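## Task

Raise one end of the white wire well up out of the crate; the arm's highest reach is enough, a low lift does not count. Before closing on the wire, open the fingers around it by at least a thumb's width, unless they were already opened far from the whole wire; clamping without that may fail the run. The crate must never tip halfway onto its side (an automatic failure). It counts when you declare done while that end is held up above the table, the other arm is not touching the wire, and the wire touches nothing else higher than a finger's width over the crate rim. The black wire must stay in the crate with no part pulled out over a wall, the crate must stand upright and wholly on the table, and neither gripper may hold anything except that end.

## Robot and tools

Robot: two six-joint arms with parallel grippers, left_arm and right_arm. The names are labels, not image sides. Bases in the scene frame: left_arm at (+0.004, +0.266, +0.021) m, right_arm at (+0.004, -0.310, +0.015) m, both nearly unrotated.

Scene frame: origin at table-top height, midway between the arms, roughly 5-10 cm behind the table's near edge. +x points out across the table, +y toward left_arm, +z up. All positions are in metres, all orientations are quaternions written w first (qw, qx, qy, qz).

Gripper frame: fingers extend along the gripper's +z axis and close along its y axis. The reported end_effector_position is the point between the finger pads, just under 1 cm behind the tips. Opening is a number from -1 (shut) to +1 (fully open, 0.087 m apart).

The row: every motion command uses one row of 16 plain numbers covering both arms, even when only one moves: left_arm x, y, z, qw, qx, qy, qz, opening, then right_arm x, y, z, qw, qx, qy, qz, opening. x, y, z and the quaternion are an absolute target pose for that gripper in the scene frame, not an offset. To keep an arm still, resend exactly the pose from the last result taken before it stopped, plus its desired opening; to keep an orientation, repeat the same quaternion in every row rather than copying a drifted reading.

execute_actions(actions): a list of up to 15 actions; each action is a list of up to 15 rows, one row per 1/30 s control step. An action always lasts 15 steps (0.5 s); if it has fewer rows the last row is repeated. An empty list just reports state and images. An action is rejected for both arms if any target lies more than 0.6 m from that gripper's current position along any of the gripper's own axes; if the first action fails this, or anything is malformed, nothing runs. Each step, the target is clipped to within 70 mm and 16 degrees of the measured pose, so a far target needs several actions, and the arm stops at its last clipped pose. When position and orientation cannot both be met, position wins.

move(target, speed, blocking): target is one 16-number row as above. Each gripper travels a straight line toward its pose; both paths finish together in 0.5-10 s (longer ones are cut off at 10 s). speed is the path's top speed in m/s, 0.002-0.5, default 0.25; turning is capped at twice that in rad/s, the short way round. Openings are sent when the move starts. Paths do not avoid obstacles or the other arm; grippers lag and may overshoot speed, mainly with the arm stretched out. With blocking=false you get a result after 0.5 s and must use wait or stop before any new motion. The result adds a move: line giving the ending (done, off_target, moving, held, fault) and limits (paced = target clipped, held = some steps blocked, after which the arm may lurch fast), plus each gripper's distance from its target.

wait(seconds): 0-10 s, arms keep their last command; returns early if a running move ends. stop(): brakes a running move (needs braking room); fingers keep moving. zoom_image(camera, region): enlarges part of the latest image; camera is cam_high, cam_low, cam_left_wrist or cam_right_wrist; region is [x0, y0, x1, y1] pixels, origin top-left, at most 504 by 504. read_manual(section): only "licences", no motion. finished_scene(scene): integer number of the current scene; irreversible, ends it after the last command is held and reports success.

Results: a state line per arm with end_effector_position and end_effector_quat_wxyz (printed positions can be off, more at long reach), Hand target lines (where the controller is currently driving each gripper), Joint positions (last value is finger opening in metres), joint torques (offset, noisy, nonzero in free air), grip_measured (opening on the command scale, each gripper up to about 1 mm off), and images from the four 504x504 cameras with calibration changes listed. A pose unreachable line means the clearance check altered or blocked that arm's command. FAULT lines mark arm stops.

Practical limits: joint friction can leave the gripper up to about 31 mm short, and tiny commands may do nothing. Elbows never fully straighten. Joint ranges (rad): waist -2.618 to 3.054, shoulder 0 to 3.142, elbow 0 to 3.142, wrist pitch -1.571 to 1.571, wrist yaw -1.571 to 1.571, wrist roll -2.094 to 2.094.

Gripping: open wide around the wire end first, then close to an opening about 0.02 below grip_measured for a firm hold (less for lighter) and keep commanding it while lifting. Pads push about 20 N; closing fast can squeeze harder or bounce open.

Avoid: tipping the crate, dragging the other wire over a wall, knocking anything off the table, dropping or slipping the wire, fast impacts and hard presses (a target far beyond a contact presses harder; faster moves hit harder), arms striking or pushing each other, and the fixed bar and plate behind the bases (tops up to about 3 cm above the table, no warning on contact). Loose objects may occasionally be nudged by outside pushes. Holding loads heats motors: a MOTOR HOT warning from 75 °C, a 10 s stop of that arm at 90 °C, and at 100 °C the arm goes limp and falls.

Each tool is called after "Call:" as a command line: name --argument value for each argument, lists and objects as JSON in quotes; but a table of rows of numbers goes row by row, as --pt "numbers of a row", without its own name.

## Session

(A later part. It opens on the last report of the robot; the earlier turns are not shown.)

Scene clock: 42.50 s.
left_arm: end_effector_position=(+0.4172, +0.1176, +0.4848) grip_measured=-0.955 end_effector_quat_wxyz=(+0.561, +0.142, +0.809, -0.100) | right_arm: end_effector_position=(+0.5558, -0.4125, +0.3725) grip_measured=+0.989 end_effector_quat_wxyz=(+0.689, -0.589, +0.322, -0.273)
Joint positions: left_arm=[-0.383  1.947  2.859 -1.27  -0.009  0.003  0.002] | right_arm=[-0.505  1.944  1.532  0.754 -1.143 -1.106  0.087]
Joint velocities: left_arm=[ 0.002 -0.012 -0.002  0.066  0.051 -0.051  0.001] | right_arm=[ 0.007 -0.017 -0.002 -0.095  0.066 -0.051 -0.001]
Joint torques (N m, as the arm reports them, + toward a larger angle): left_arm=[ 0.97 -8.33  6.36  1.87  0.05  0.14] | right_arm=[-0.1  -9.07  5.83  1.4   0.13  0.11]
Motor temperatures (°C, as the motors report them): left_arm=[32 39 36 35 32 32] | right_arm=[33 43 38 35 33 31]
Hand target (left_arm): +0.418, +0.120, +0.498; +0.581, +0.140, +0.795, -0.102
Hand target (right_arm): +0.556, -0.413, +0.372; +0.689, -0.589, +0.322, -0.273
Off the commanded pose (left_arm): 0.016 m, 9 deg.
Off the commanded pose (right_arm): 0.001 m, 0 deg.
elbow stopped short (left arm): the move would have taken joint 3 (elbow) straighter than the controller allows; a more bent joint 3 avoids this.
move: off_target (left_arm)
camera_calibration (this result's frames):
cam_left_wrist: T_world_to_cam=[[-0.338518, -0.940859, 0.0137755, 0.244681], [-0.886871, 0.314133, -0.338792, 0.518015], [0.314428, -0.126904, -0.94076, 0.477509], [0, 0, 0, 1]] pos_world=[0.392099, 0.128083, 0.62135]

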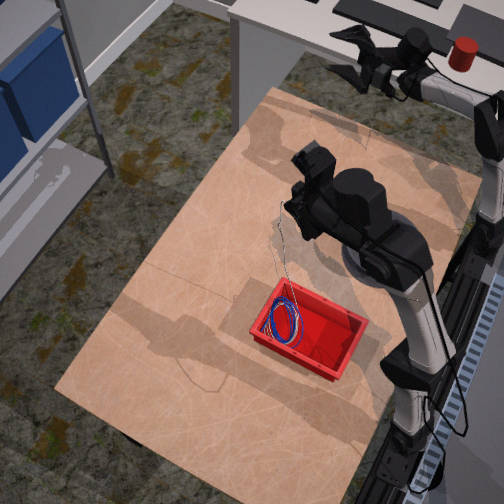

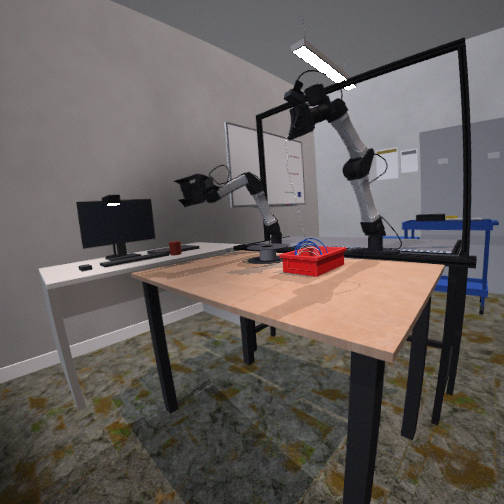

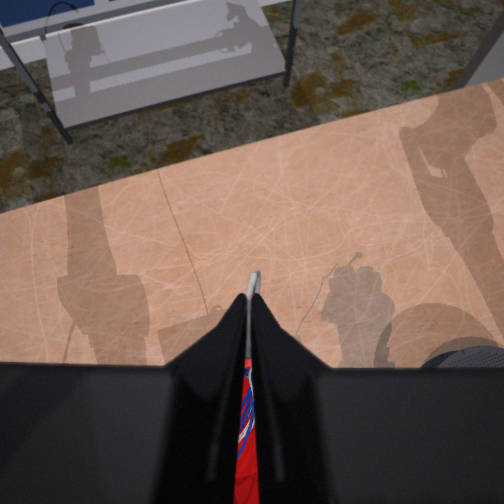

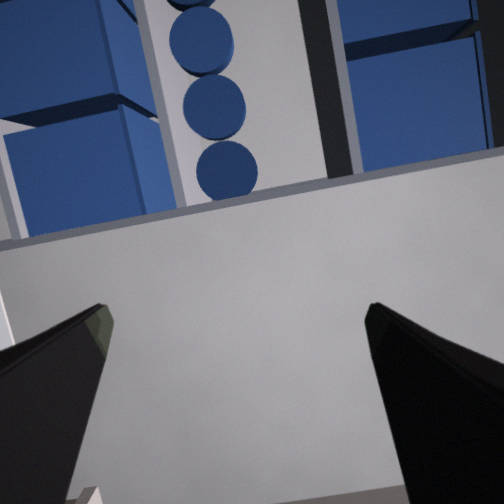

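The coil is tilting up; now pull back toward -x, out from underneath.

Call:
move --target '[0.25,0.15,0.58,0.69,0.15,0.69,-0.15,-0.98,0.556,-0.413,0.372,0.689,-0.589,0.322,-0.273,1]' --speed 0.06

Call:
zoom_image --camera "cam_high" --region '[230,230,390,390]'

Call:
zoom_image --camera "cam_low" --region '[250,170,370,290]'

Scene clock: 50.43 s.
left_arm: end_effector_position=(+0.2531, +0.1505, +0.5779) grip_measured=-0.955 end_effector_quat_wxyz=(+0.684, +0.149, +0.699, -0.147) | right_arm: end_effector_position=(+0.5558, -0.4125, +0.3725) grip_measured=+0.989 end_effector_quat_wxyz=(+0.689, -0.589, +0.322, -0.273)
Joint positions: left_arm=[-0.524  1.268  2.255 -1.008 -0.075  0.004  0.002] | right_arm=[-0.505  1.944  1.532  0.754 -1.143 -1.106  0.087]
Joint velocities: left_arm=[-0.007 -0.007  0.012 -0.037 -0.066 -0.022  0.   ] | right_arm=[-0.012  0.022 -0.017 -0.007 -0.007 -0.037  0.   ]
Joint torques (N m, as the arm reports them, + toward a larger angle): left_arm=[-0.56 -2.1   2.55  1.83 -0.07  0.14] | right_arm=[-0.06 -9.11  5.93  1.39  0.12  0.14]
Motor temperatures (°C, as the motors report them): left_arm=[32 39 36 36 32 32] | right_arm=[33 44 38 35 33 31]
Hand target (left_arm): +0.250, +0.151, +0.582; +0.691, +0.149, +0.691, -0.148
Hand target (right_arm): +0.556, -0.413, +0.372; +0.689, -0.589, +0.322, -0.273
Off the commanded pose (left_arm): 0.004 m, 1 deg.
Off the commanded pose (right_arm): 0.001 m, 0 deg.
move: done
camera_calibration (this result's frames):
cam_left_wrist: T_world_to_cam=[[-0.410265, -0.911849, 0.0146483, 0.232027], [-0.711305, 0.309901, -0.630878, 0.518688], [0.570725, -0.269247, -0.775744, 0.482071], [0, 0, 0, 1]] pos_world=[0.189007, 0.180627, 0.697793]

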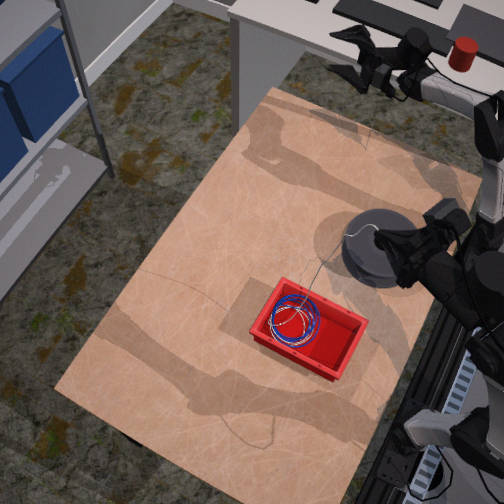

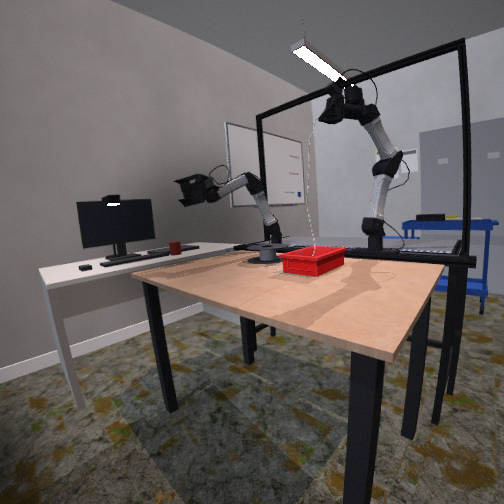

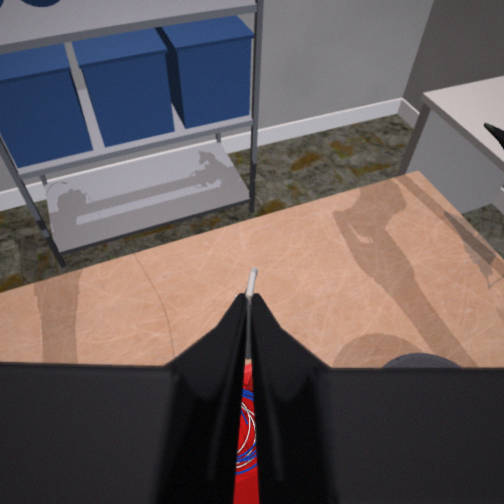

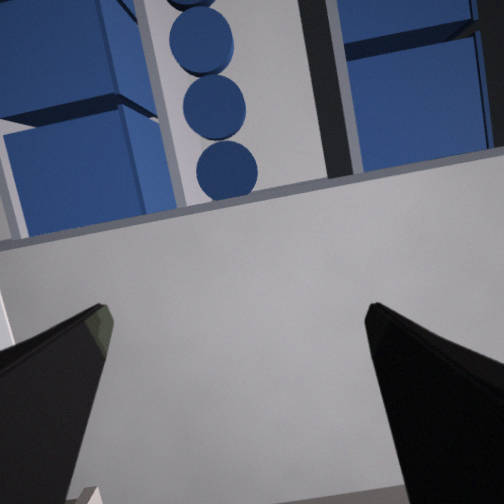

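Region (230, 230, 390, 390) of cam_high's 504x504 image, scaled by 3.150, with more detail than that image has.

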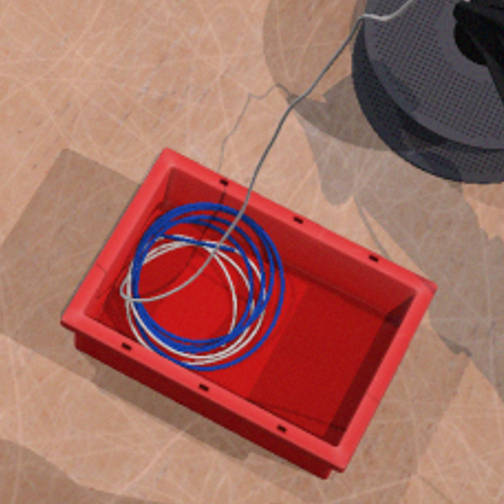

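Region (250, 170, 370, 290) of cam_low's 504x504 image, scaled by 4.200, with more detail than that image has.

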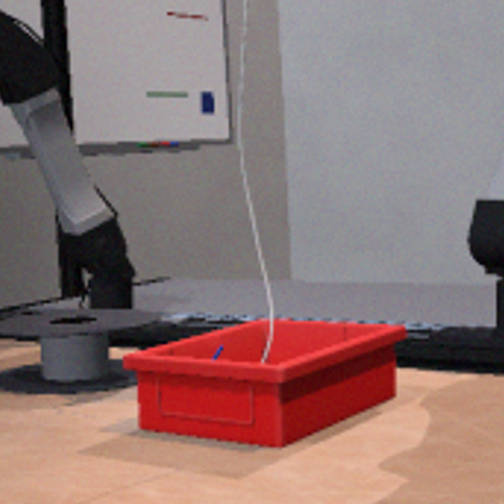

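Unwinding well.

Call:
move --target '[0.30,0.19,0.72,0.86,0.065,0.495,-0.113,-0.98,0.556,-0.413,0.372,0.689,-0.589,0.322,-0.273,1]' --speed 0.06

Call:
zoom_image --camera "cam_high" --region '[230,190,430,390]'

Call:
zoom_image --camera "cam_low" --region '[200,40,450,290]'

Scene clock: 57.97 s.
left_arm: end_effector_position=(+0.2982, +0.1888, +0.7114) grip_measured=-0.955 end_effector_quat_wxyz=(+0.852, +0.065, +0.508, -0.109) | right_arm: end_effector_position=(+0.5558, -0.4125, +0.3725) grip_measured=+0.989 end_effector_quat_wxyz=(+0.689, -0.589, +0.322, -0.273)
Joint positions: left_arm=[-0.321  1.387  2.342 -0.458 -0.03   0.025  0.002] | right_arm=[-0.505  1.944  1.532  0.754 -1.143 -1.106  0.087]
Joint velocities: left_arm=[ 0.002 -0.007  0.027 -0.007 -0.051  0.007 -0.   ] | right_arm=[ 0.017 -0.007  0.007  0.007 -0.066 -0.022  0.   ]
Joint torques (N m, as the arm reports them, + toward a larger angle): left_arm=[1.03 0.09 5.61 1.5  0.08 0.07] | right_arm=[-0.09 -9.01  5.79  1.39  0.14  0.12]
Motor temperatures (°C, as the motors report them): left_arm=[32 38 35 37 32 32] | right_arm=[33 45 39 35 33 31]
Hand target (left_arm): +0.299, +0.190, +0.719; +0.860, +0.064, +0.495, -0.108
Hand target (right_arm): +0.556, -0.413, +0.372; +0.689, -0.589, +0.322, -0.273
Off the commanded pose (left_arm): 0.009 m, 2 deg.
Off the commanded pose (right_arm): 0.001 m, 0 deg.
move: done
camera_calibration (this result's frames):
cam_left_wrist: T_world_to_cam=[[-0.258559, -0.965943, 0.010069, 0.251822], [-0.353114, 0.0848074, -0.931729, 0.772846], [0.899143, -0.244462, -0.363016, 0.173953], [0, 0, 0, 1]] pos_world=[0.181605, 0.220228, 0.780695]

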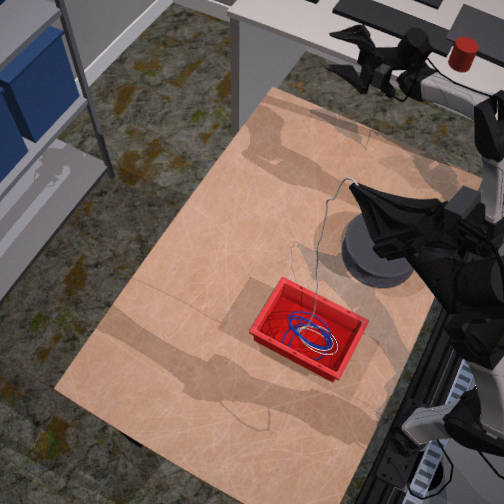

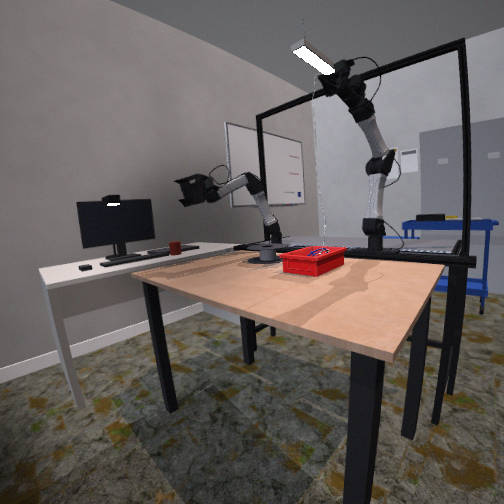

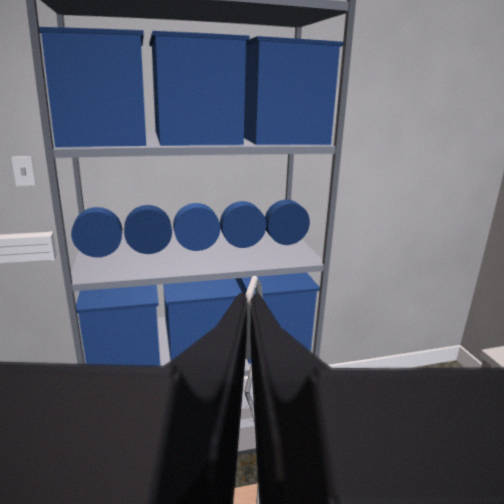

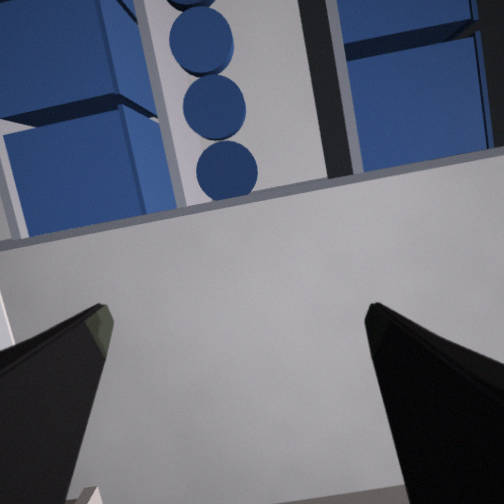

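Region (230, 190, 430, 390) of cam_high's 504x504 image, scaled by 2.520, with more detail than that image has.

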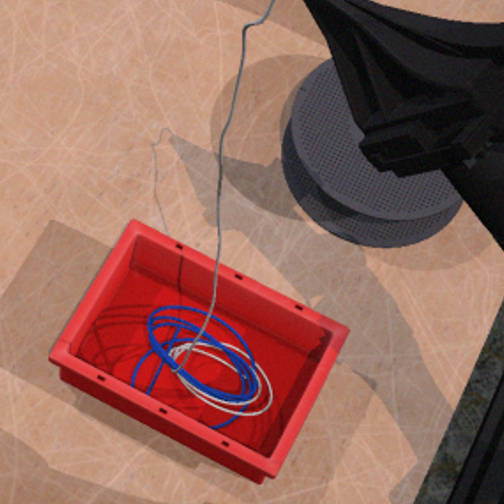

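Region (200, 40, 450, 290) of cam_low's 504x504 image, scaled by 2.016, with more detail than that image has.

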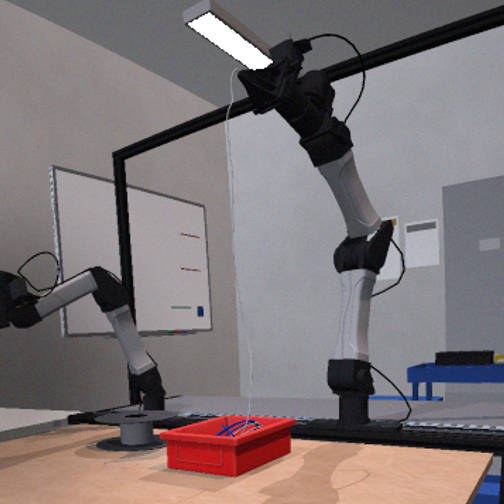

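Call:
move --target '[0.30,0.18,0.685,0.86,0.065,0.495,-0.113,-0.98,0.556,-0.413,0.372,0.689,-0.589,0.322,-0.273,1]' --speed 0.06

Call:
finished_scene --scene 1

Scene clock: 61.63 s.
left_arm: end_effector_position=(+0.3075, +0.1791, +0.6808) grip_measured=-0.955 end_effector_quat_wxyz=(+0.853, +0.066, +0.505, -0.112) | right_arm: end_effector_position=(+0.5558, -0.4125, +0.3725) grip_measured=+0.989 end_effector_quat_wxyz=(+0.689, -0.589, +0.322, -0.273)
Joint positions: left_arm=[-0.359  1.257  2.01  -0.25  -0.059  0.041  0.002] | right_arm=[-0.505  1.944  1.532  0.754 -1.143 -1.106  0.087]
Joint velocities: left_arm=[-0.002 -0.007 -0.007  0.007 -0.007 -0.007 -0.001] | right_arm=[-0.007 -0.002  0.012 -0.007 -0.051 -0.007 -0.001]
Joint torques (N m, as the arm reports them, + toward a larger angle): left_arm=[-0.57 -3.32  3.55  1.47 -0.07  0.12] | right_arm=[-0.1  -9.16  5.93  1.38  0.15  0.12]
Motor temperatures (°C, as the motors report them): left_arm=[32 38 35 37 32 32] | right_arm=[33 45 39 35 33 31]
Hand target (left_arm): +0.300, +0.180, +0.685; +0.859, +0.065, +0.495, -0.113
Hand target (right_arm): +0.556, -0.413, +0.372; +0.689, -0.589, +0.322, -0.273
Off the commanded pose (left_arm): 0.009 m, 1 deg.
Off the commanded pose (right_arm): 0.001 m, 0 deg.
move: done
camera_calibration (this result's frames):
cam_left_wrist: T_world_to_cam=[[-0.26397, -0.964474, 0.0104723, 0.246248], [-0.348538, 0.0852576, -0.933409, 0.748044], [0.899356, -0.250042, -0.358661, 0.150113], [0, 0, 0, 1]] pos_world=[0.190719, 0.211258, 0.749492]

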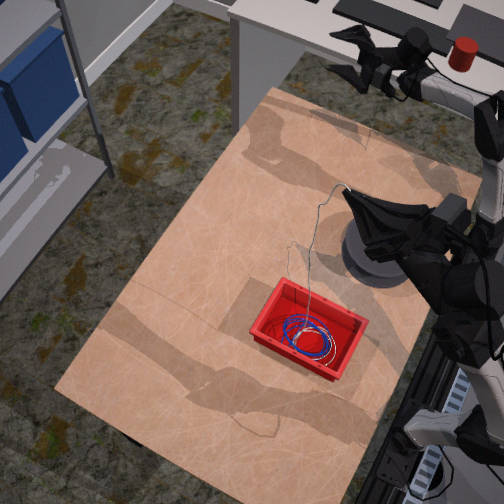

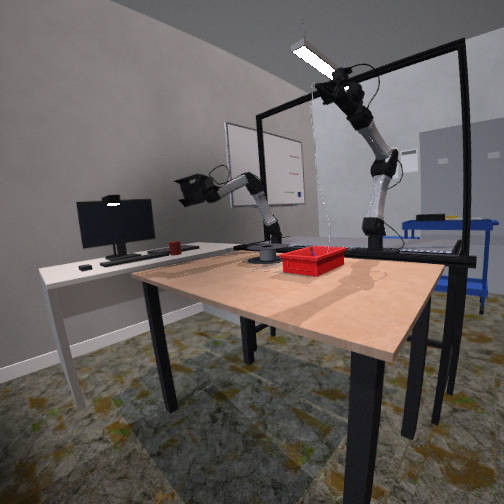

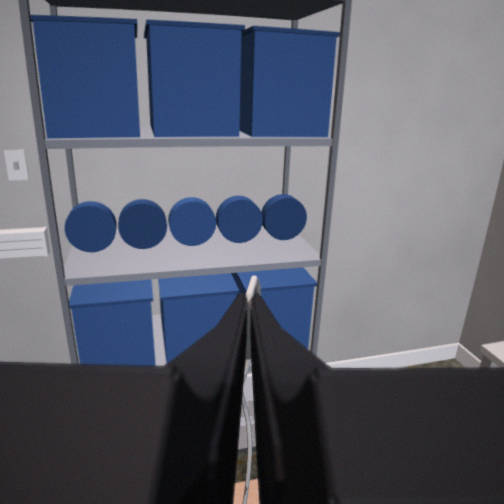

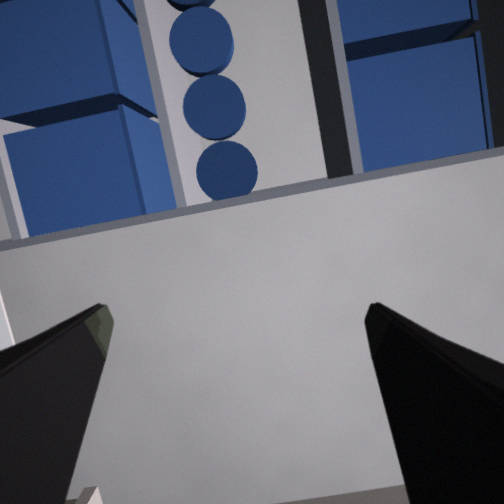

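The scene is finished: the task was done.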